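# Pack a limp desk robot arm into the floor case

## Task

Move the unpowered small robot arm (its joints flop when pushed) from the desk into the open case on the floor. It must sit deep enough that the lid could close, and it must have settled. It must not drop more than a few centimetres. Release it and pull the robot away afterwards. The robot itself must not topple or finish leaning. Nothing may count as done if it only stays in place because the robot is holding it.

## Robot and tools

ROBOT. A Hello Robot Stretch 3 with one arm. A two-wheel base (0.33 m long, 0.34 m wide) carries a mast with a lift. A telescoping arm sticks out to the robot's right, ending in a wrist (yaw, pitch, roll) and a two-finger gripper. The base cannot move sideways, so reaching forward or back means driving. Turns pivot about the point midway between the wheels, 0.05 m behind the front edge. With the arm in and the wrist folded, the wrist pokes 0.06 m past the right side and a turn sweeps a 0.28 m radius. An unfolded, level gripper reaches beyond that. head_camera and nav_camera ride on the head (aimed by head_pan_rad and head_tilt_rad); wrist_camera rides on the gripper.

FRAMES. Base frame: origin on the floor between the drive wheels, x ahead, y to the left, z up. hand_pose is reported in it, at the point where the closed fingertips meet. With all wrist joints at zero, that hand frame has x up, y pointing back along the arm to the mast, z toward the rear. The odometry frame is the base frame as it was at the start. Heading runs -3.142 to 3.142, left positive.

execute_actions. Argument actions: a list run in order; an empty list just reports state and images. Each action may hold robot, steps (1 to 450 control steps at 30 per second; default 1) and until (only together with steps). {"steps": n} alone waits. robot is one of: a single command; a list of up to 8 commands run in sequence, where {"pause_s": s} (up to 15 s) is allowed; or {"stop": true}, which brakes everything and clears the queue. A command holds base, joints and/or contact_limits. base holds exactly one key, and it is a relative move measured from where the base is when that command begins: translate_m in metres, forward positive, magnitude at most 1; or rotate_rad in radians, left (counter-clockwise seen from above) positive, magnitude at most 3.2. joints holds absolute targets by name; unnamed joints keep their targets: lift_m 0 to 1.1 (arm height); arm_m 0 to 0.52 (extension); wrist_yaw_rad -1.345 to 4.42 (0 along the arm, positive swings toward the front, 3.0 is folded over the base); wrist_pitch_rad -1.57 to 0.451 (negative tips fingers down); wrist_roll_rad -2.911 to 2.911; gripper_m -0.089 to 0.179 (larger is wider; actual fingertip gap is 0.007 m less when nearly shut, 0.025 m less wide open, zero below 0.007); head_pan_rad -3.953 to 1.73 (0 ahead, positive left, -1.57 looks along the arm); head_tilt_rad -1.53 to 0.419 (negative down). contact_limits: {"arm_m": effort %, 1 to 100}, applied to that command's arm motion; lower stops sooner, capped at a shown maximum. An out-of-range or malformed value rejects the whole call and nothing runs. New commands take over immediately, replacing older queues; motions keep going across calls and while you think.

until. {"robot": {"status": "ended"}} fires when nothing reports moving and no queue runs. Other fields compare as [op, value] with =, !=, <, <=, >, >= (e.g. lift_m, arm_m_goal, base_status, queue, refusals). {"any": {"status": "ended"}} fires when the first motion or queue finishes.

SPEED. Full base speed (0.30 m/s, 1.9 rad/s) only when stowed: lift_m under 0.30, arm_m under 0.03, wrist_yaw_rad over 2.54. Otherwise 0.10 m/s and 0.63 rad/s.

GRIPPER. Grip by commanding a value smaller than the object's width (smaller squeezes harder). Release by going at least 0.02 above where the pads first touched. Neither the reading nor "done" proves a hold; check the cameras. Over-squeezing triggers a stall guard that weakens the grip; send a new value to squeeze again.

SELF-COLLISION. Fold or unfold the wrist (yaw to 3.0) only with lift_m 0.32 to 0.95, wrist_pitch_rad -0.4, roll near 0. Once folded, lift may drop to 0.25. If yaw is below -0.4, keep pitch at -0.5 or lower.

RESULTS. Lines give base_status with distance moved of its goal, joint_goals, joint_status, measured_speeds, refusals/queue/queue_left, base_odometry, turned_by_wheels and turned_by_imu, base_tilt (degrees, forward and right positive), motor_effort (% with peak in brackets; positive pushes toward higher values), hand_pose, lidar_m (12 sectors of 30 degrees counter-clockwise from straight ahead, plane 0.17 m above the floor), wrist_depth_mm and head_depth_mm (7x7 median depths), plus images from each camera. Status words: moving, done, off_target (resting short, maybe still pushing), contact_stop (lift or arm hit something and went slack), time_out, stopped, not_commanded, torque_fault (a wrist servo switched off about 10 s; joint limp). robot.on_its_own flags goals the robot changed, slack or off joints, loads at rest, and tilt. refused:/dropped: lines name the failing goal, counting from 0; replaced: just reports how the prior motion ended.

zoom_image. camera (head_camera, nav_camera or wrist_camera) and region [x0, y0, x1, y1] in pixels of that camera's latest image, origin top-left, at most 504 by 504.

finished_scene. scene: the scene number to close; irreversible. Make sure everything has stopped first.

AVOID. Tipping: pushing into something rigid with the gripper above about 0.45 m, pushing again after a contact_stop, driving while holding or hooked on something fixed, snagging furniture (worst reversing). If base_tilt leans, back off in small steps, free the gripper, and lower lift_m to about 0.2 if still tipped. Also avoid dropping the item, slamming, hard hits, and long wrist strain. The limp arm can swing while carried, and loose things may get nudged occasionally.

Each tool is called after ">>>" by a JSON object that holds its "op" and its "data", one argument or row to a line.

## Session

>>> {"op": "execute_actions", "data": {
  "actions": []
}}

Scene clock: 0.00 s.
robot.base_odometry: x=+0.000 y=+0.000 heading=+0.000 (m, m, rad; robot's odometry frame)
robot.turned_by_wheels: +0.000 (rad since the last result)
robot.turned_by_imu: +0.000 (rad since the last result)
robot.base_tilt: forward=+0.0 right=+2.0 (deg)
robot.lidar_m: 2.21 2.15 1.96 1.83 1.85 1.08 2.20 2.23 2.07 1.92 1.96 2.49
robot.head_depth_mm: 2096 2574 2594 2604 2616 2630 2207 / 2104 2581 2610 2578 2549 2608 2236 / 2073 2530 2577 2573 2557 2520 2347 / 2069 2505 2521 2521 2506 2540 2349 / 2062 2509 2514 2498 2510 2492 2372 / 2051 2445 2507 2473 2490 2486 2386 / 2034 2481 2456 2475 2471 2002 2217
robot.base_status: not_commanded
robot.joint_positions: lift_m=+0.567 arm_m=-0.001 wrist_yaw_rad=+3.144 wrist_pitch_rad=-0.400 wrist_roll_rad=-0.002 gripper_m=+0.037 head_pan_rad=+0.017 head_tilt_rad=+0.001
robot.joint_goals: lift_m=+0.567 arm_m=-0.001 wrist_yaw_rad=+3.144 wrist_pitch_rad=-0.400 wrist_roll_rad=-0.002 gripper_m=+0.037 head_pan_rad=+0.017 head_tilt_rad=+0.001
robot.joint_status: lift_m=not_commanded arm_m=not_commanded wrist_yaw_rad=not_commanded wrist_pitch_rad=not_commanded wrist_roll_rad=not_commanded gripper_m=not_commanded head_pan_rad=not_commanded head_tilt_rad=not_commanded
robot.measured_speeds: translate_m=+0.000 rotate_rad=+0.000 lift_m=+0.000 arm_m=+0.000 wrist_yaw_rad=+0.000 wrist_pitch_rad=+0.000 wrist_roll_rad=+0.000 head_pan_rad=+0.000 head_tilt_rad=+0.000
robot: refusals=0 queue=idle queue_left=0
robot.motor_effort: left_wheel=+0 right_wheel=-1 lift_m=+38 arm_m=-1 wrist_yaw_rad=+1 wrist_pitch_rad=+6 wrist_roll_rad=+0 gripper_m=-1 head_pan_rad=+1 head_tilt_rad=+2 (%)
robot.hand_pose: x=-0.0218 y=+0.0823 z=+0.5835 quat_wxyz=(+0.140, +0.692, +0.142, +0.694) (m; robot's base frame)
robot.wrist_depth_mm: - - - - - - - / - - - - - - - / - - - - - - - / - - - - - - - / - - - - - - - / 926 920 - 903 932 874 864 / 777 767 756 786 734 754 755
pictures: head_camera (sideways: a quarter turn clockwise sets it upright), nav_camera (sideways: a quarter turn counterclockwise sets it upright), wrist_camera
camera_calibration (this result's frames):
head_camera: T_world_to_cam=[[0.0111606, 0.0289767, -0.999518, 1.31601], [-0.00415149, 0.999573, 0.0289319, -0.0384871], [0.999929, 0.00382659, 0.0112762, -0.063133], [0, 0, 0, 1]] pos_world=[0.0482813, 0.00057874, 1.3172]
nav_camera: T_world_to_cam=[[-0.0337385, 0.0347524, 0.998826, -1.26798], [-0.0129133, -0.999327, 0.0343336, 0.00807105], [0.999347, -0.0117397, 0.0341645, -0.091547], [0, 0, 0, 1]] pos_world=[0.0488119, 0.0510561, 1.26934]
wrist_camera: T_world_to_cam=[[0.999305, -0.0212314, -0.030624, 0.037409], [-0.0372026, -0.521309, -0.852556, 0.577751], [0.00213644, 0.853104, -0.521737, 0.396728], [0, 0, 0, 1]] pos_world=[-0.0167367, -0.0364689, 0.700699]
Images, in order (width x height): head_camera 896x504, nav_camera 672x504, wrist_camera 644x364.

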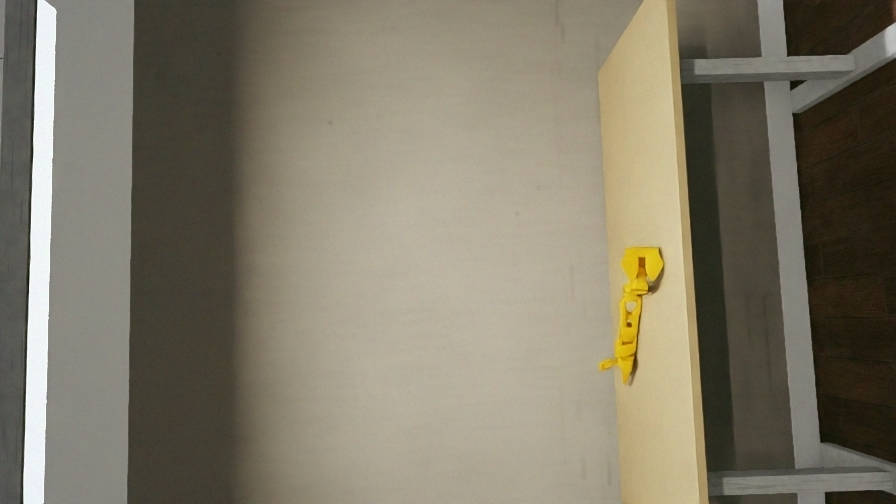

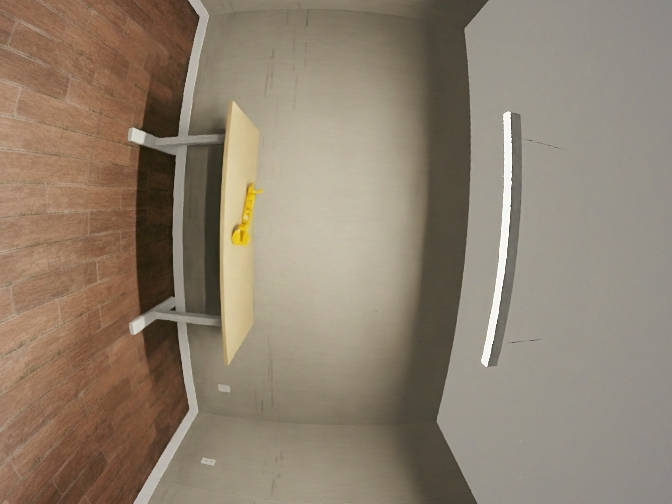

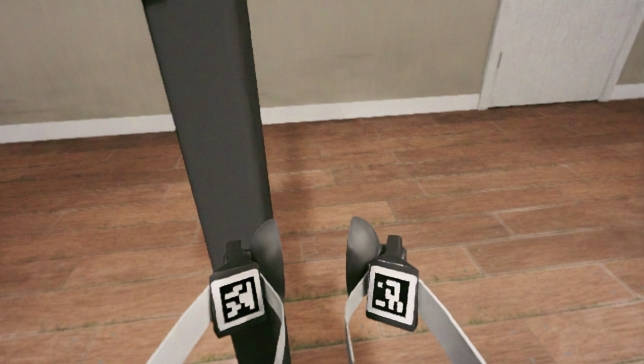

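>>> {"op": "execute_actions", "data": {
  "actions": [
    {"robot":{"base":{"rotate_rad":0.099},"joints":{"lift_m":0.28,"head_pan_rad":-3.7,"head_tilt_rad":-0.75}},"steps":450,"until":{"robot":{"status":"ended"}}}
  ]
}}

>>> {"op": "execute_actions", "data": {
  "actions": [
    {"robot":[{"base":{"translate_m":1.0}},{"base":{"translate_m":0.517},"joints":{"head_pan_rad":-1.57,"head_tilt_rad":-0.75}},{"base":{"rotate_rad":1.575}},{"joints":{"lift_m":0.94,"wrist_pitch_rad":-0.4}},{"joints":{"wrist_yaw_rad":0.0,"gripper_m":0.12}},{"joints":{"lift_m":1.08,"wrist_pitch_rad":-1.2,"arm_m":0.25}}],"steps":450,"until":{"robot":{"status":"ended"}}},
    {"steps":300,"until":{"robot":{"status":"ended"}}}
  ]
}}

Scene clock: 14.77 s.
robot.base_odometry: x=+0.000 y=+0.000 heading=+0.099 (m, m, rad; robot's odometry frame)
robot.turned_by_wheels: +0.099 (rad since the last result)
robot.turned_by_imu: +0.098 (rad since the last result)
robot.base_tilt: forward=-0.1 right=+2.0 (deg)
robot.lidar_m: 2.14 2.56 1.89 1.83 1.89 1.08 2.20 2.28 2.00 1.93 2.00 2.22
robot.head_depth_mm: 2080 2282 2298 1888 1596 - - / 2317 2527 2306 1854 1567 1346 1200 / 2477 2766 2343 1882 1564 1345 1182 / 2373 2655 2262 1695 1568 1347 1195 / 2213 2469 2377 1793 1579 1347 1184 / 2103 2340 2364 1839 1579 1357 1193 / 1992 2200 2312 1895 1595 1360 1185
robot.base_status: done (rotate_rad +0.0989 of +0.0990)
robot.joint_positions: lift_m=+0.280 arm_m=-0.001 wrist_yaw_rad=+3.144 wrist_pitch_rad=-0.400 wrist_roll_rad=-0.002 gripper_m=+0.037 head_pan_rad=-3.693 head_tilt_rad=-0.741
robot.joint_goals: lift_m=+0.280 arm_m=-0.001 wrist_yaw_rad=+3.144 wrist_pitch_rad=-0.400 wrist_roll_rad=-0.002 gripper_m=+0.037 head_pan_rad=-3.700 head_tilt_rad=-0.750
robot.joint_status: lift_m=done arm_m=not_commanded wrist_yaw_rad=not_commanded wrist_pitch_rad=not_commanded wrist_roll_rad=not_commanded gripper_m=not_commanded head_pan_rad=done head_tilt_rad=done
robot.measured_speeds: translate_m=+0.000 rotate_rad=+0.000 lift_m=+0.000 arm_m=+0.000 wrist_yaw_rad=+0.000 wrist_pitch_rad=+0.000 wrist_roll_rad=+0.000 head_pan_rad=+0.000 head_tilt_rad=+0.000
robot: refusals=0 queue=done queue_left=0
robot.motor_effort: left_wheel=-3(8) right_wheel=+1(4) lift_m=+27(37) arm_m=-1(0) wrist_yaw_rad=+1(1) wrist_pitch_rad=+6(6) wrist_roll_rad=+0(0) gripper_m=+0(0) head_pan_rad=-2(32) head_tilt_rad=-5(41) (%)
robot.hand_pose: x=-0.0218 y=+0.0823 z=+0.2970 quat_wxyz=(+0.140, +0.692, +0.142, +0.694) (m; robot's base frame)
robot.wrist_depth_mm: - - - - - - - / - - - - - - - / - - - - - - - / 840 827 - 808 810 791 786 / 667 658 - 644 647 630 623 / 544 543 - 537 550 531 524 / 464 491 - - 439 450 445
pictures: head_camera (sideways: a quarter turn clockwise sets it upright), nav_camera (sideways: a quarter turn counterclockwise sets it upright), wrist_camera
camera_calibration (this result's frames):
head_camera: T_world_to_cam=[[0.552766, -0.373651, -0.744873, 0.980301], [-0.54815, -0.836283, 0.0127263, -0.0140497], [-0.62768, 0.401267, -0.667085, 0.829616], [0, 0, 0, 1]] pos_world=[-0.0288452, 0.0216432, 1.2838]
nav_camera: T_world_to_cam=[[-0.572438, 0.310498, 0.758884, -0.951425], [0.522179, 0.851624, 0.045446, -0.0096197], [-0.632173, 0.422289, -0.649638, 0.808329], [0, 0, 0, 1]] pos_world=[-0.0286048, -0.0377407, 1.24758]
wrist_camera: T_world_to_cam=[[0.999305, -0.0212365, -0.0306206, 0.0286336], [-0.0372028, -0.521443, -0.852475, 0.333456], [0.00213669, 0.853022, -0.521871, 0.247305], [0, 0, 0, 1]] pos_world=[-0.0167367, -0.0364699, 0.414201]
Images, in order (width x height): head_camera 896x504, nav_camera 672x504, wrist_camera 644x364.

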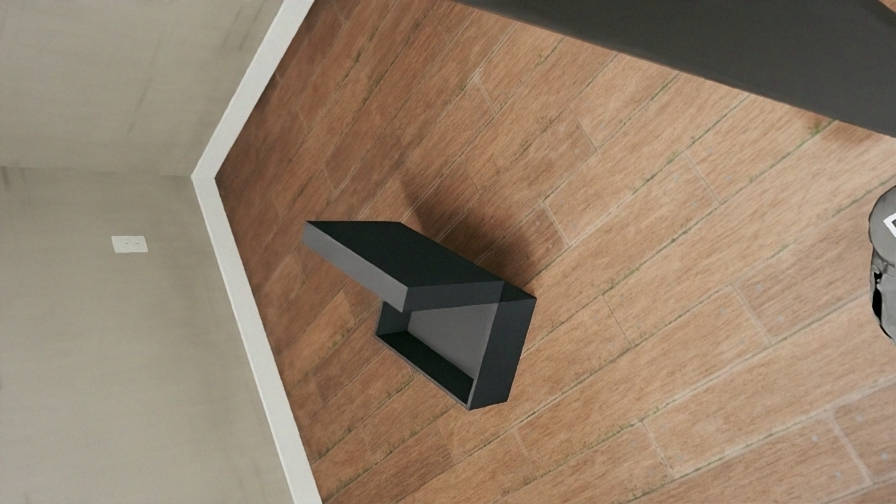

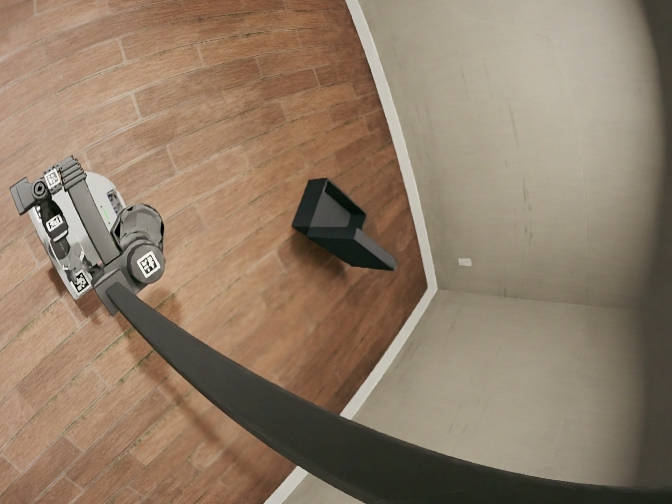

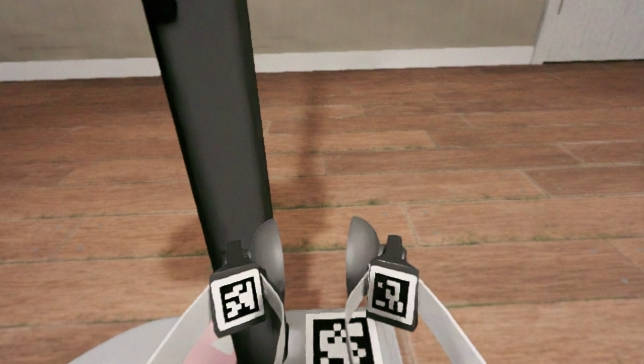

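Scene clock: 37.77 s.
robot.base_odometry: x=+1.510 y=+0.150 heading=+1.674 (m, m, rad; robot's odometry frame)
robot.turned_by_wheels: +1.575 (rad since the last result)
robot.turned_by_imu: +1.567 (rad since the last result)
robot.base_tilt: forward=-0.1 right=+2.1 (deg)
robot.lidar_m: 1.82 1.90 2.59 2.52 2.74 1.99 1.92 0.93 1.08 1.04 0.75 1.47
robot.head_depth_mm: 933 1042 1010 815 653 589 1132 / 948 1034 1016 820 614 589 1114 / - 1029 1022 780 656 591 1122 / - - 1009 789 691 591 1121 / 901 1020 1064 808 690 593 1126 / 897 1015 1035 830 695 594 1127 / 894 1005 1040 832 693 595 554
robot.base_status: done (rotate_rad +1.5749 of +1.5750)
robot.joint_positions: lift_m=+1.080 arm_m=+0.250 wrist_yaw_rad=+0.001 wrist_pitch_rad=-1.200 wrist_roll_rad=-0.002 gripper_m=+0.120 head_pan_rad=-1.577 head_tilt_rad=-0.741
robot.joint_goals: lift_m=+1.080 arm_m=+0.250 wrist_yaw_rad=+0.000 wrist_pitch_rad=-1.200 wrist_roll_rad=-0.002 gripper_m=+0.120 head_pan_rad=-1.570 head_tilt_rad=-0.750
robot.joint_status: lift_m=done arm_m=done wrist_yaw_rad=done wrist_pitch_rad=done wrist_roll_rad=not_commanded gripper_m=done head_pan_rad=done head_tilt_rad=done
robot.measured_speeds: translate_m=+0.000 rotate_rad=+0.000 lift_m=+0.000 arm_m=+0.000 wrist_yaw_rad=+0.000 wrist_pitch_rad=+0.000 wrist_roll_rad=+0.000 head_pan_rad=+0.000 head_tilt_rad=+0.000
robot: refusals=0 queue=done queue_left=0
robot.motor_effort: left_wheel=-3(11) right_wheel=+1(6) lift_m=+47(50) arm_m=+4(5) wrist_yaw_rad=-1(4) wrist_pitch_rad=+0(7) wrist_roll_rad=+0(0) gripper_m=+0(80) head_pan_rad=+2(32) head_tilt_rad=-5(5) (%)
robot.hand_pose: x=-0.0216 y=-0.4650 z=+0.9708 quat_wxyz=(+0.584, +0.400, -0.583, -0.399) (m; robot's base frame)
robot.wrist_depth_mm: 480 473 484 478 483 486 483 / 463 459 412 466 468 464 466 / 444 437 443 416 449 446 452 / 423 425 429 427 431 428 427 / 412 414 413 414 410 420 418 / 398 403 404 398 337 403 403 / 386 385 387 389 380 387 389
pictures: head_camera (sideways: a quarter turn clockwise sets it upright), nav_camera (sideways: a quarter turn counterclockwise sets it upright), wrist_camera
camera_calibration (this result's frames):
head_camera: T_world_to_cam=[[0.032743, 0.666835, -0.744486, 0.982969], [0.999311, -0.0348788, 0.0127095, -0.0234674], [-0.0174916, -0.744389, -0.667517, 0.826455], [0, 0, 0, 1]] pos_world=[0.00572189, -0.0410925, 1.28378]
nav_camera: T_world_to_cam=[[0.0314542, -0.650905, 0.758507, -0.954617], [-0.998956, 0.00468447, 0.0454452, -0.000339784], [-0.0331337, -0.759145, -0.650078, 0.805248], [0, 0, 0, 1]] pos_world=[0.0563682, -0.0100639, 1.24757]
wrist_camera: T_world_to_cam=[[-0.999251, 0.038495, -0.00405195, -0.00374503], [0.0384416, 0.974678, -0.220282, 0.706098], [-0.0045304, -0.220273, -0.975428, 1.00687], [0, 0, 0, 1]] pos_world=[-0.0263242, -0.466287, 1.13766]
Images, in order (width x height): head_camera 896x504, nav_camera 672x504, wrist_camera 644x364.

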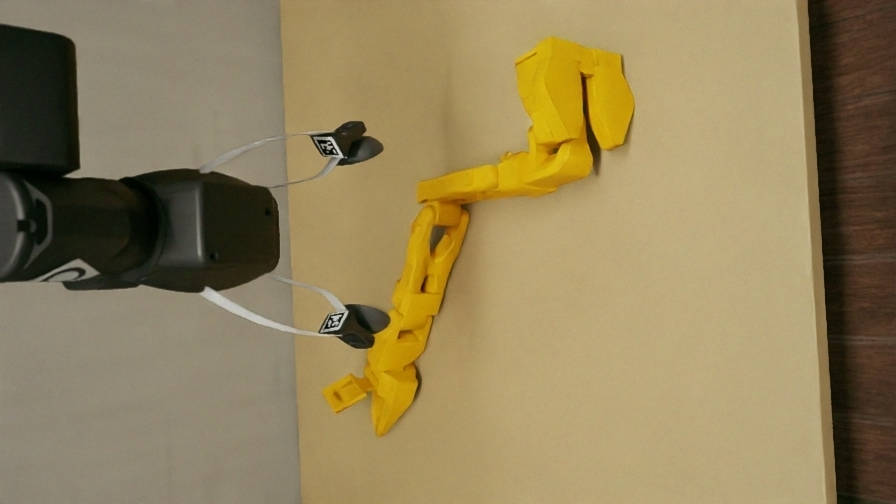

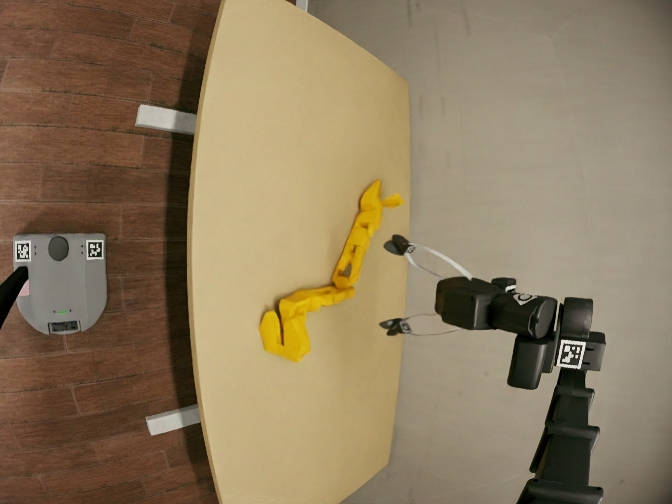

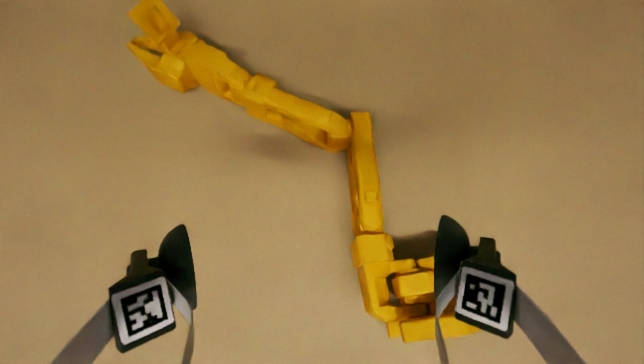

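>>> {"op": "execute_actions", "data": {
  "actions": [
    {"robot":{"base":{"translate_m":0.024},"joints":{"wrist_pitch_rad":-1.57,"wrist_roll_rad":2.04,"arm_m":0.51,"gripper_m":0.11,"lift_m":0.94}},"steps":450,"until":{"robot":{"status":"ended"}}}
  ]
}}

Scene clock: 56.57 s.
robot.base_odometry: x=+1.507 y=+0.174 heading=+1.674 (m, m, rad; robot's odometry frame)
robot.turned_by_wheels: +0.000 (rad since the last result)
robot.turned_by_imu: -0.002 (rad since the last result)
robot.base_tilt: forward=-0.1 right=+2.1 (deg)
robot.lidar_m: 1.79 1.87 2.56 2.51 2.78 2.02 1.94 0.95 1.08 1.04 0.73 1.46
robot.head_depth_mm: 919 - - 794 625 587 1133 / 880 1050 1017 815 631 590 1122 / - 1029 1014 772 671 590 1121 / 877 - 989 795 691 591 1121 / 905 1017 1026 815 691 593 1123 / 896 1009 1029 830 692 594 1125 / 893 1009 1036 831 695 597 552
robot.base_status: done (translate_m +0.0240 of +0.0240)
robot.joint_positions: lift_m=+0.940 arm_m=+0.510 wrist_yaw_rad=+0.000 wrist_pitch_rad=-1.561 wrist_roll_rad=+2.037 gripper_m=+0.110 head_pan_rad=-1.577 head_tilt_rad=-0.741
robot.joint_goals: lift_m=+0.940 arm_m=+0.510 wrist_yaw_rad=+0.000 wrist_pitch_rad=-1.570 wrist_roll_rad=+2.040 gripper_m=+0.110 head_pan_rad=-1.570 head_tilt_rad=-0.750
robot.joint_status: lift_m=done arm_m=done wrist_yaw_rad=done wrist_pitch_rad=done wrist_roll_rad=done gripper_m=done head_pan_rad=done head_tilt_rad=done
robot.measured_speeds: translate_m=+0.000 rotate_rad=+0.000 lift_m=+0.000 arm_m=+0.000 wrist_yaw_rad=+0.000 wrist_pitch_rad=+0.000 wrist_roll_rad=+0.000 head_pan_rad=+0.000 head_tilt_rad=+0.000
robot: refusals=0 queue=done queue_left=0
robot.motor_effort: left_wheel=-3(5) right_wheel=+1(3) lift_m=+28(49) arm_m=+3(3) wrist_yaw_rad=+0(0) wrist_pitch_rad=-4(4) wrist_roll_rad=+1(3) gripper_m=+0(47) head_pan_rad=+2(3) head_tilt_rad=-4(5) (%)
robot.hand_pose: x=-0.0215 y=-0.6328 z=+0.8226 quat_wxyz=(-0.164, -0.163, -0.691, -0.685) (m; robot's base frame)
robot.wrist_depth_mm: 240 238 238 237 173 238 239 / 245 247 244 191 245 245 245 / 252 251 251 238 251 250 252 / 258 258 258 239 258 257 256 / 266 266 265 219 262 264 264 / 272 272 272 221 271 270 273 / 283 284 280 254 281 281 280
pictures: head_camera (sideways: a quarter turn clockwise sets it upright), nav_camera (sideways: a quarter turn counterclockwise sets it upright), wrist_camera
camera_calibration (this result's frames):
head_camera: T_world_to_cam=[[0.032743, 0.666835, -0.744486, 0.982969], [0.999311, -0.0348788, 0.0127095, -0.0234674], [-0.0174916, -0.744389, -0.667517, 0.826455], [0, 0, 0, 1]] pos_world=[0.00572189, -0.0410925, 1.28378]
nav_camera: T_world_to_cam=[[0.0314542, -0.650905, 0.758507, -0.954617], [-0.998956, 0.00468448, 0.0454452, -0.000339784], [-0.0331337, -0.759145, -0.650078, 0.805248], [0, 0, 0, 1]] pos_world=[0.0563682, -0.0100639, 1.24757]
wrist_camera: T_world_to_cam=[[0.484278, 0.874913, 0.00117814, 0.55907], [0.864833, -0.478902, 0.150721, -0.370303], [0.132432, -0.0719721, -0.988576, 0.932974], [0, 0, 0, 1]] pos_world=[-0.0740516, -0.599329, 0.97747]
Images, in order (width x height): head_camera 896x504, nav_camera 672x504, wrist_camera 644x364.

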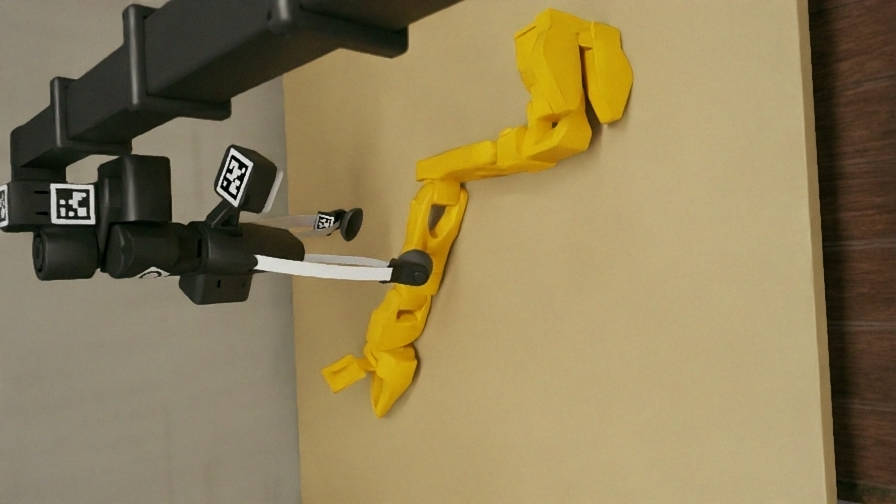

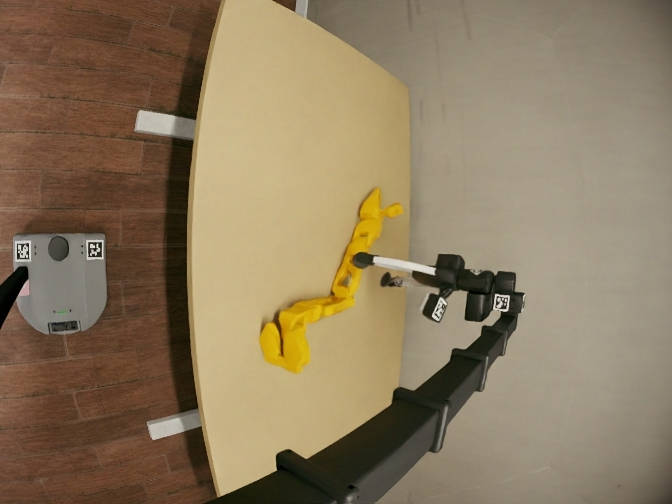

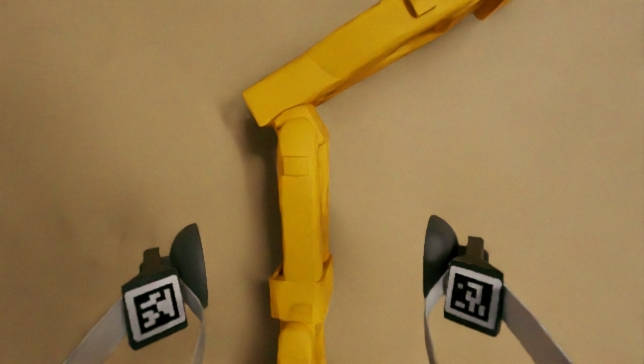

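>>> {"op": "execute_actions", "data": {
  "actions": [
    {"robot":[{"joints":{"arm_m":0.518,"lift_m":0.864}},{"joints":{"gripper_m":-0.02}},{"joints":{"lift_m":0.868,"arm_m":0.43,"wrist_roll_rad":1.2}},{"joints":{"wrist_roll_rad":0.2}}],"steps":450,"until":{"robot":{"status":"ended"}}}
  ]
}}

Scene clock: 67.90 s.
robot.base_odometry: x=+1.507 y=+0.174 heading=+1.674 (m, m, rad; robot's odometry frame)
robot.turned_by_wheels: +0.000 (rad since the last result)
robot.turned_by_imu: -0.002 (rad since the last result)
robot.base_tilt: forward=-0.1 right=+2.0 (deg)
robot.lidar_m: 1.79 1.88 2.56 2.51 2.78 2.02 1.94 0.95 1.08 1.04 0.73 1.46
robot.head_depth_mm: 921 1044 1086 - 654 587 1139 / 919 1001 - 774 684 589 1116 / 914 - 984 783 687 591 1121 / 907 986 - 766 643 591 1116 / 898 1017 1029 828 690 592 1124 / 898 1014 1034 829 696 595 1129 / 891 1006 1036 833 694 597 551
robot.base_status: done (translate_m +0.0240 of +0.0240)
robot.joint_positions: lift_m=+0.868 arm_m=+0.430 wrist_yaw_rad=-0.001 wrist_pitch_rad=-1.566 wrist_roll_rad=+0.208 gripper_m=-0.019 head_pan_rad=-1.577 head_tilt_rad=-0.741
robot.joint_goals: lift_m=+0.868 arm_m=+0.430 wrist_yaw_rad=+0.000 wrist_pitch_rad=-1.570 wrist_roll_rad=+0.200 gripper_m=-0.020 head_pan_rad=-1.570 head_tilt_rad=-0.750
robot.joint_status: lift_m=done arm_m=done wrist_yaw_rad=done wrist_pitch_rad=done wrist_roll_rad=done gripper_m=done head_pan_rad=done head_tilt_rad=done
robot.measured_speeds: translate_m=+0.000 rotate_rad=+0.000 lift_m=+0.000 arm_m=+0.000 wrist_yaw_rad=+0.000 wrist_pitch_rad=+0.000 wrist_roll_rad=+0.000 head_pan_rad=+0.000 head_tilt_rad=+0.000
robot: refusals=0 queue=done queue_left=0
robot.motor_effort: left_wheel=-2(3) right_wheel=+1(1) lift_m=+49(48) arm_m=-4(8) wrist_yaw_rad=+2(10) wrist_pitch_rad=-2(7) wrist_roll_rad=-3(8) gripper_m=-16(93) head_pan_rad=+3(2) head_tilt_rad=-5(5) (%)
robot.hand_pose: x=-0.0216 y=-0.5523 z=+0.7499 quat_wxyz=(+0.446, +0.444, -0.550, -0.549) (m; robot's base frame)
robot.wrist_depth_mm: 172 172 173 109 107 101 100 / 175 177 176 111 111 105 103 / 179 180 181 115 182 183 183 / 184 184 184 113 186 187 188 / 187 187 188 118 190 191 192 / 191 191 191 125 194 196 196 / 196 196 198 137 200 200 201
pictures: head_camera (sideways: a quarter turn clockwise sets it upright), nav_camera (sideways: a quarter turn counterclockwise sets it upright), wrist_camera
camera_calibration (this result's frames):
head_camera: T_world_to_cam=[[0.0327428, 0.666835, -0.744486, 0.982969], [0.999311, -0.0348784, 0.0127095, -0.0234674], [-0.0174913, -0.744389, -0.667517, 0.826455], [0, 0, 0, 1]] pos_world=[0.0057219, -0.0410925, 1.28378]
nav_camera: T_world_to_cam=[[0.0314545, -0.650905, 0.758507, -0.954617], [-0.998956, 0.00468411, 0.0454452, -0.000339784], [-0.0331335, -0.759145, -0.650078, 0.805248], [0, 0, 0, 1]] pos_world=[0.0563682, -0.0100639, 1.24757]
wrist_camera: T_world_to_cam=[[-0.969001, 0.246878, 0.00937403, 0.104365], [0.245655, 0.958775, 0.142842, 0.465914], [0.0262771, 0.140717, -0.989701, 0.982954], [0, 0, 0, 1]] pos_world=[-0.0391531, -0.610791, 0.9053]
Images, in order (width x height): head_camera 896x504, nav_camera 672x504, wrist_camera 644x364.

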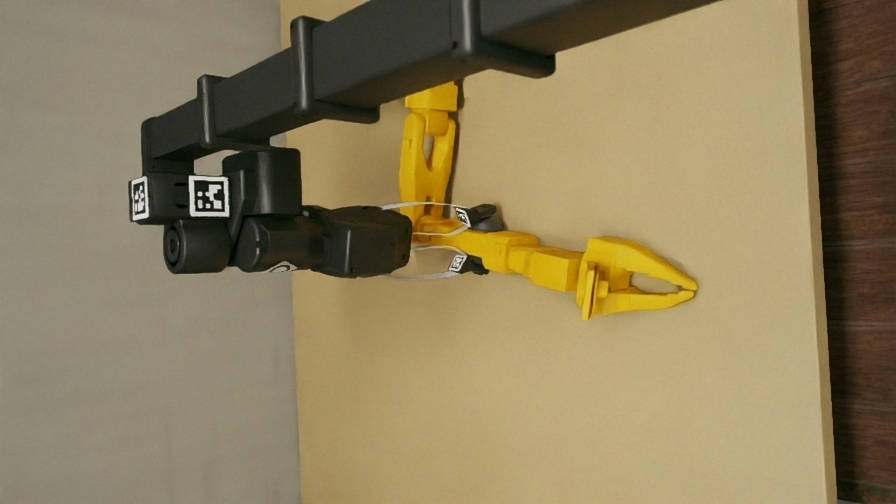

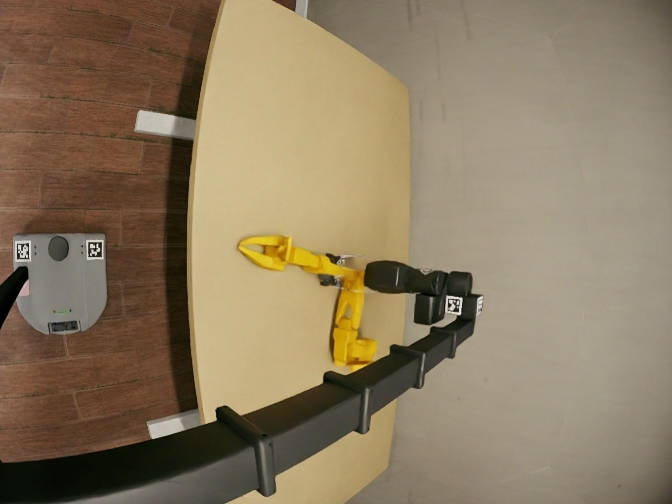

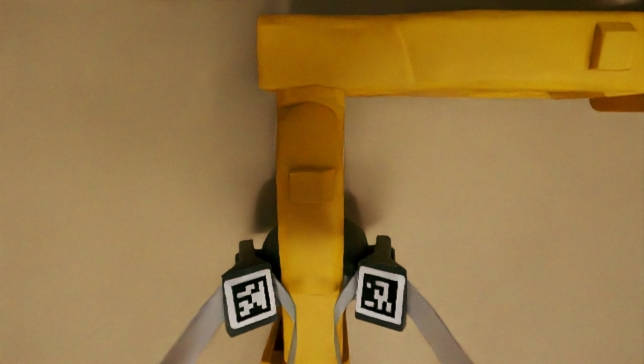

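>>> {"op": "execute_actions", "data": {
  "actions": [
    {"robot":[{"joints":{"arm_m":0.52,"wrist_roll_rad":-0.3}},{"joints":{"wrist_roll_rad":-1.0}}],"steps":450,"until":{"robot":{"status":"ended"}}}
  ]
}}

Scene clock: 76.93 s.
robot.base_odometry: x=+1.507 y=+0.174 heading=+1.674 (m, m, rad; robot's odometry frame)
robot.turned_by_wheels: +0.000 (rad since the last result)
robot.turned_by_imu: -0.002 (rad since the last result)
robot.base_tilt: forward=-0.1 right=+2.1 (deg)
robot.lidar_m: 1.79 1.88 2.55 2.51 2.77 2.02 1.94 0.95 1.08 1.04 0.73 1.47
robot.head_depth_mm: 919 1043 1086 - 670 587 1137 / 917 998 969 736 684 589 1119 / 894 - 933 776 687 591 1117 / 903 - 881 779 688 592 1121 / 902 1018 994 817 691 593 1126 / 896 1010 1031 829 693 594 1123 / 892 1008 1041 833 694 595 552
robot.base_status: done (translate_m +0.0240 of +0.0240)
robot.joint_positions: lift_m=+0.868 arm_m=+0.519 wrist_yaw_rad=-0.002 wrist_pitch_rad=-1.570 wrist_roll_rad=-0.990 gripper_m=-0.019 head_pan_rad=-1.577 head_tilt_rad=-0.741
robot.joint_goals: lift_m=+0.868 arm_m=+0.520 wrist_yaw_rad=+0.000 wrist_pitch_rad=-1.570 wrist_roll_rad=-1.000 gripper_m=-0.020 head_pan_rad=-1.570 head_tilt_rad=-0.750
robot.joint_status: lift_m=done arm_m=done wrist_yaw_rad=done wrist_pitch_rad=done wrist_roll_rad=done gripper_m=done head_pan_rad=done head_tilt_rad=done
robot.measured_speeds: translate_m=+0.000 rotate_rad=+0.000 lift_m=+0.000 arm_m=+0.000 wrist_yaw_rad=+0.000 wrist_pitch_rad=+0.000 wrist_roll_rad=+0.000 head_pan_rad=+0.000 head_tilt_rad=+0.000
robot: refusals=0 queue=done queue_left=0
robot.motor_effort: left_wheel=-3(3) right_wheel=+2(2) lift_m=+51(50) arm_m=+4(5) wrist_yaw_rad=+4(9) wrist_pitch_rad=+0(2) wrist_roll_rad=-4(8) gripper_m=-16(17) head_pan_rad=+3(3) head_tilt_rad=-5(4) (%)
robot.hand_pose: x=-0.0214 y=-0.6401 z=+0.7500 quat_wxyz=(+0.677, +0.677, -0.203, -0.204) (m; robot's base frame)
robot.wrist_depth_mm: 169 169 171 109 173 175 176 / 173 173 174 111 109 107 180 / 176 176 179 115 181 107 106 / 180 181 183 113 186 188 109 / 185 185 186 117 191 193 194 / 189 191 191 125 196 197 199 / 193 195 197 137 201 202 205
pictures: head_camera (sideways: a quarter turn clockwise sets it upright), nav_camera (sideways: a quarter turn counterclockwise sets it upright), wrist_camera
camera_calibration (this result's frames):
head_camera: T_world_to_cam=[[0.0327431, 0.666835, -0.744486, 0.982969], [0.999311, -0.0348789, 0.0127095, -0.0234674], [-0.0174917, -0.744389, -0.667517, 0.826455], [0, 0, 0, 1]] pos_world=[0.00572188, -0.0410925, 1.28378]
nav_camera: T_world_to_cam=[[0.0314542, -0.650905, 0.758507, -0.954617], [-0.998956, 0.0046846, 0.0454452, -0.000339784], [-0.0331338, -0.759145, -0.650078, 0.805247], [0, 0, 0, 1]] pos_world=[0.0563682, -0.0100639, 1.24757]
wrist_camera: T_world_to_cam=[[-0.583529, -0.812033, 0.0098447, -0.543691], [-0.802304, 0.578329, 0.147797, 0.280346], [-0.125709, 0.0783451, -0.988969, 0.951677], [0, 0, 0, 1]] pos_world=[0.0272978, -0.678186, 0.905097]
Images, in order (width x height): head_camera 896x504, nav_camera 672x504, wrist_camera 644x364.

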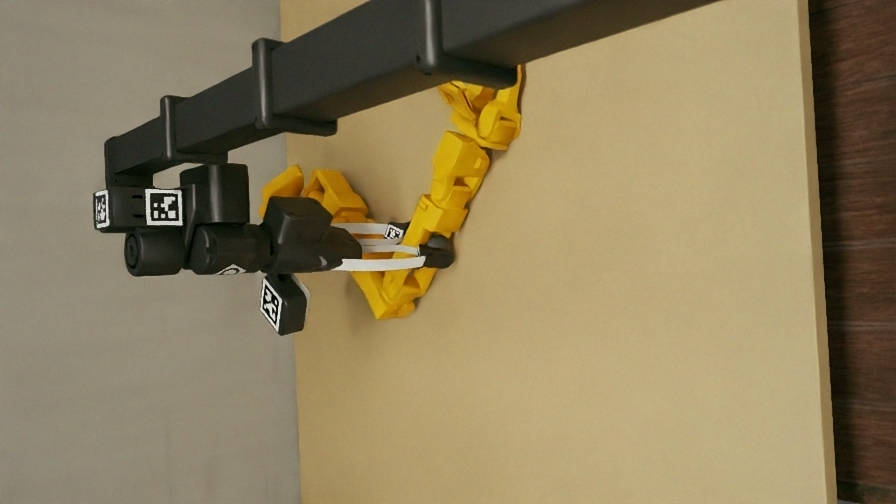

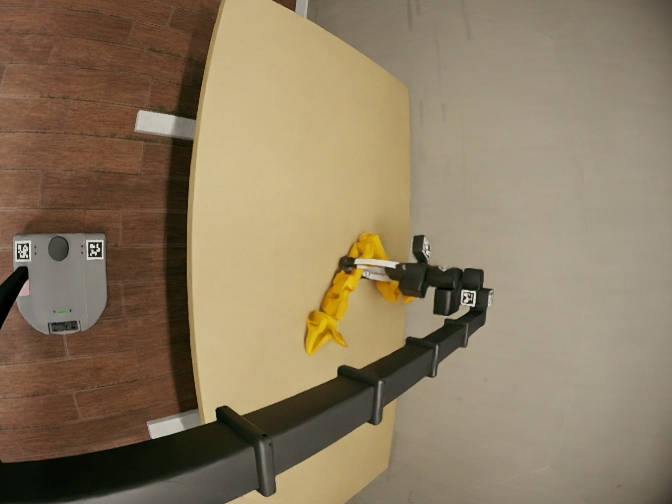

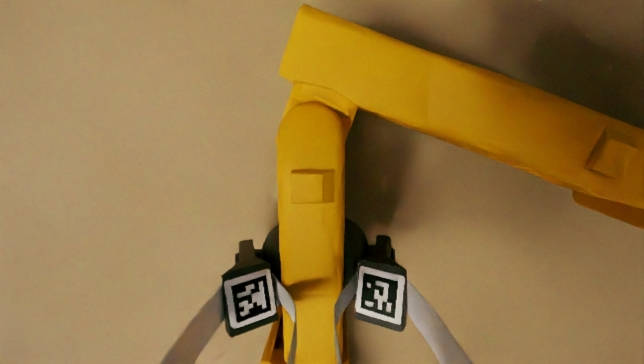

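>>> {"op": "execute_actions", "data": {
  "actions": [
    {"robot":[{"base":{"translate_m":0.1},"joints":{"wrist_roll_rad":-1.7}},{"base":{"translate_m":0.1},"joints":{"wrist_roll_rad":-2.6,"arm_m":0.42}}],"steps":450,"until":{"robot":{"status":"ended"}}}
  ]
}}

Scene clock: 88.03 s.
robot.base_odometry: x=+1.487 y=+0.373 heading=+1.674 (m, m, rad; robot's odometry frame)
robot.turned_by_wheels: +0.000 (rad since the last result)
robot.turned_by_imu: -0.004 (rad since the last result)
robot.base_tilt: forward=-0.1 right=+2.1 (deg)
robot.lidar_m: 1.59 1.66 2.27 2.47 3.07 2.23 2.14 1.11 1.08 1.04 0.63 1.46
robot.head_depth_mm: 916 1037 1089 - 653 587 1134 / 913 999 985 798 685 590 1122 / 909 - 970 792 688 590 1118 / 904 987 - 758 685 591 1125 / 902 1015 1035 761 678 593 1123 / 893 1009 1031 776 693 595 551 / 893 1005 1038 810 696 597 552
robot.base_status: done (translate_m +0.1000 of +0.1000)
robot.joint_positions: lift_m=+0.868 arm_m=+0.420 wrist_yaw_rad=-0.003 wrist_pitch_rad=-1.557 wrist_roll_rad=-2.589 gripper_m=-0.019 head_pan_rad=-1.577 head_tilt_rad=-0.741
robot.joint_goals: lift_m=+0.868 arm_m=+0.420 wrist_yaw_rad=+0.000 wrist_pitch_rad=-1.570 wrist_roll_rad=-2.600 gripper_m=-0.020 head_pan_rad=-1.570 head_tilt_rad=-0.750
robot.joint_status: lift_m=done arm_m=done wrist_yaw_rad=done wrist_pitch_rad=done wrist_roll_rad=done gripper_m=done head_pan_rad=done head_tilt_rad=done
robot.measured_speeds: translate_m=+0.000 rotate_rad=+0.000 lift_m=+0.000 arm_m=+0.000 wrist_yaw_rad=+0.000 wrist_pitch_rad=+0.000 wrist_roll_rad=+0.000 head_pan_rad=+0.000 head_tilt_rad=+0.000
robot: refusals=0 queue=done queue_left=0
robot.motor_effort: left_wheel=-4(5) right_wheel=+2(6) lift_m=+50(50) arm_m=-6(7) wrist_yaw_rad=+4(8) wrist_pitch_rad=-6(6) wrist_roll_rad=-5(8) gripper_m=-16(17) head_pan_rad=+3(3) head_tilt_rad=-5(5) (%)
robot.hand_pose: x=-0.0212 y=-0.5446 z=+0.7497 quat_wxyz=(+0.622, +0.614, +0.346, +0.341) (m; robot's base frame)
robot.wrist_depth_mm: 166 166 168 168 170 172 173 / 170 171 173 110 108 177 178 / 175 176 178 114 111 180 184 / 179 181 182 111 184 108 188 / 185 186 186 117 190 191 110 / 189 192 191 125 196 199 115 / 196 196 201 134 204 205 207
pictures: head_camera (sideways: a quarter turn clockwise sets it upright), nav_camera (sideways: a quarter turn counterclockwise sets it upright), wrist_camera
camera_calibration (this result's frames):
head_camera: T_world_to_cam=[[0.0327431, 0.666835, -0.744486, 0.982969], [0.999311, -0.0348789, 0.0127095, -0.0234674], [-0.0174917, -0.744389, -0.667517, 0.826455], [0, 0, 0, 1]] pos_world=[0.00572188, -0.0410925, 1.28378]
nav_camera: T_world_to_cam=[[0.0314542, -0.650905, 0.758507, -0.954617], [-0.998956, 0.00468459, 0.0454452, -0.000339784], [-0.0331338, -0.759145, -0.650078, 0.805248], [0, 0, 0, 1]] pos_world=[0.0563682, -0.0100639, 1.24757]
wrist_camera: T_world_to_cam=[[0.827652, -0.561009, 0.0161462, -0.304109], [-0.556147, -0.815933, 0.157966, -0.536394], [-0.0754463, -0.139721, -0.987312, 0.824995], [0, 0, 0, 1]] pos_world=[0.0156251, -0.493001, 0.904171]
Images, in order (width x height): head_camera 896x504, nav_camera 672x504, wrist_camera 644x364.

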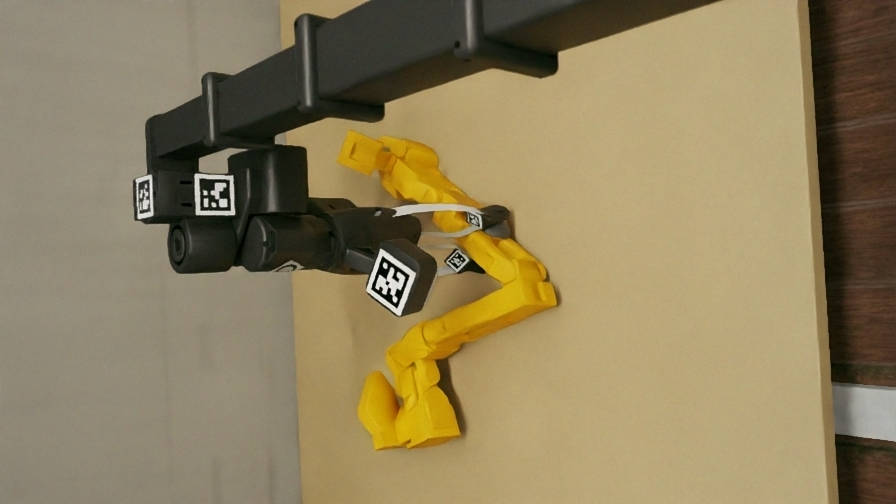

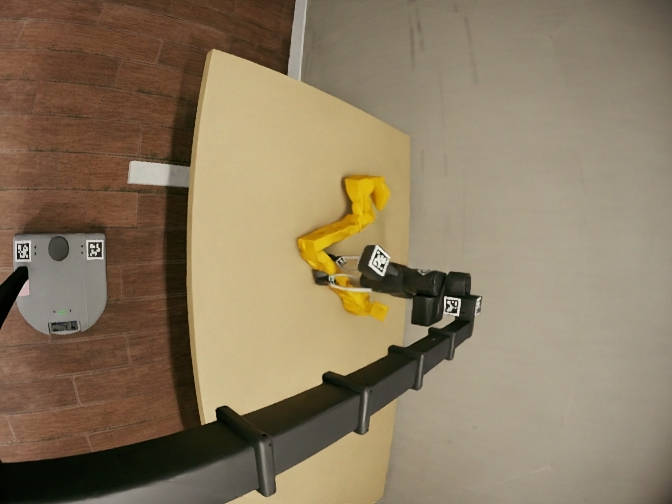

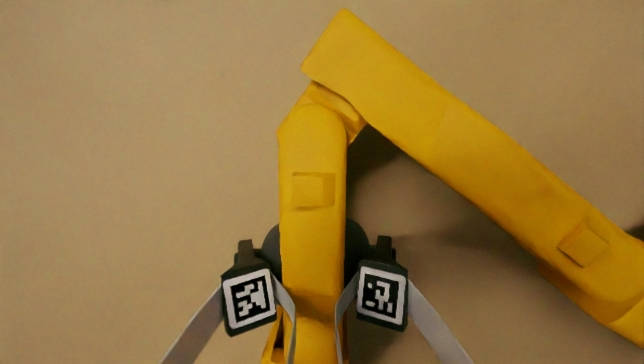

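>>> {"op": "execute_actions", "data": {
  "actions": []
}}

Scene clock: 103.10 s.
robot.base_odometry: x=+1.487 y=+0.373 heading=+1.674 (m, m, rad; robot's odometry frame)
robot.turned_by_wheels: +0.000 (rad since the last result)
robot.turned_by_imu: -0.001 (rad since the last result)
robot.base_tilt: forward=-0.1 right=+2.0 (deg)
robot.lidar_m: 1.59 1.67 2.27 2.48 3.06 2.23 2.14 1.11 1.08 1.04 0.63 1.46
robot.head_depth_mm: 922 1041 1084 - 654 588 1139 / 918 996 985 798 685 589 1116 / 909 - 973 790 687 589 1121 / 905 983 - 759 686 593 1130 / 897 1015 1031 760 678 593 1122 / 893 1007 1033 776 694 596 550 / 890 1001 1037 809 695 596 552
robot.base_status: done (translate_m +0.1000 of +0.1000)
robot.joint_positions: lift_m=+0.868 arm_m=+0.420 wrist_yaw_rad=-0.003 wrist_pitch_rad=-1.557 wrist_roll_rad=-2.589 gripper_m=-0.019 head_pan_rad=-1.577 head_tilt_rad=-0.741
robot.joint_goals: lift_m=+0.868 arm_m=+0.420 wrist_yaw_rad=+0.000 wrist_pitch_rad=-1.570 wrist_roll_rad=-2.600 gripper_m=-0.020 head_pan_rad=-1.570 head_tilt_rad=-0.750
robot.joint_status: lift_m=done arm_m=done wrist_yaw_rad=done wrist_pitch_rad=done wrist_roll_rad=done gripper_m=done head_pan_rad=done head_tilt_rad=done
robot.measured_speeds: translate_m=+0.000 rotate_rad=+0.000 lift_m=+0.000 arm_m=+0.000 wrist_yaw_rad=+0.000 wrist_pitch_rad=+0.000 wrist_roll_rad=+0.000 head_pan_rad=+0.000 head_tilt_rad=+0.000
robot: refusals=0 queue=done queue_left=0
robot.motor_effort: left_wheel=-4(4) right_wheel=+2(2) lift_m=+50(51) arm_m=-6(6) wrist_yaw_rad=+3(4) wrist_pitch_rad=-5(6) wrist_roll_rad=-5(5) gripper_m=-16(16) head_pan_rad=+3(3) head_tilt_rad=-5(4) (%)
robot.hand_pose: x=-0.0212 y=-0.5446 z=+0.7497 quat_wxyz=(+0.622, +0.614, +0.346, +0.341) (m; robot's base frame)
robot.wrist_depth_mm: 165 166 168 167 170 173 173 / 170 171 172 110 109 177 178 / 174 176 177 114 111 179 183 / 179 180 182 112 185 108 188 / 184 185 187 117 191 191 110 / 189 192 192 125 196 199 116 / 196 196 200 134 203 204 207
pictures: head_camera (sideways: a quarter turn clockwise sets it upright), nav_camera (sideways: a quarter turn counterclockwise sets it upright), wrist_camera
camera_calibration (this result's frames):
head_camera: T_world_to_cam=[[0.0327428, 0.666835, -0.744486, 0.982969], [0.999311, -0.0348785, 0.0127095, -0.0234674], [-0.0174914, -0.744389, -0.667517, 0.826455], [0, 0, 0, 1]] pos_world=[0.0057219, -0.0410925, 1.28378]
nav_camera: T_world_to_cam=[[0.0314544, -0.650905, 0.758507, -0.954617], [-0.998956, 0.00468423, 0.0454452, -0.000339784], [-0.0331336, -0.759145, -0.650078, 0.805248], [0, 0, 0, 1]] pos_world=[0.0563682, -0.0100639, 1.24757]
wrist_camera: T_world_to_cam=[[0.827653, -0.561008, 0.0161462, -0.304108], [-0.556147, -0.815934, 0.157966, -0.536394], [-0.0754462, -0.139721, -0.987312, 0.824995], [0, 0, 0, 1]] pos_world=[0.0156251, -0.493001, 0.904171]
Images, in order (width x height): head_camera 896x504, nav_camera 672x504, wrist_camera 644x364.

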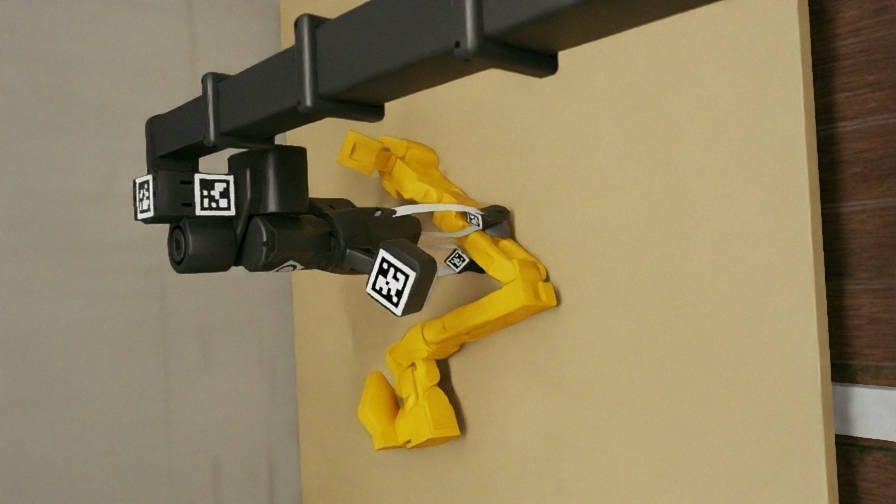

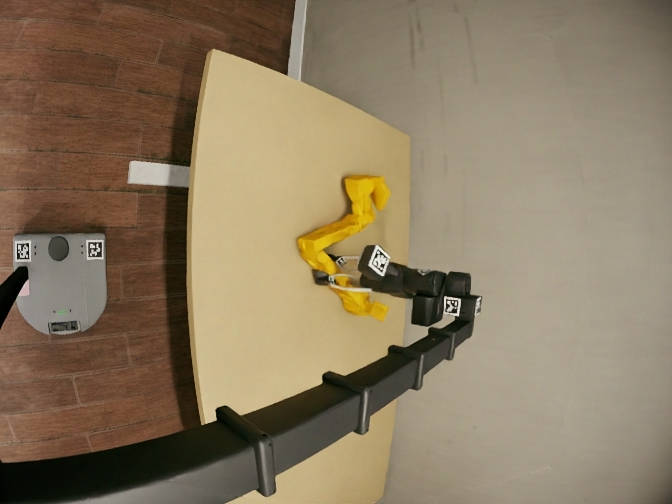

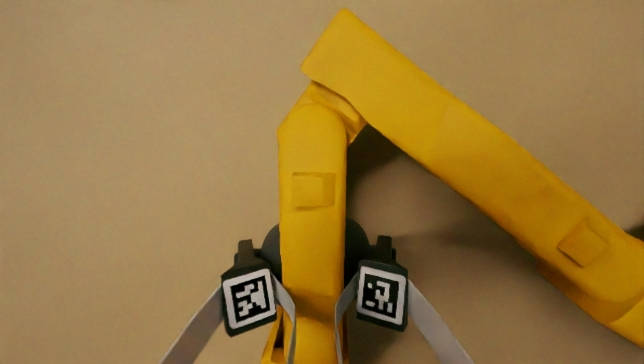

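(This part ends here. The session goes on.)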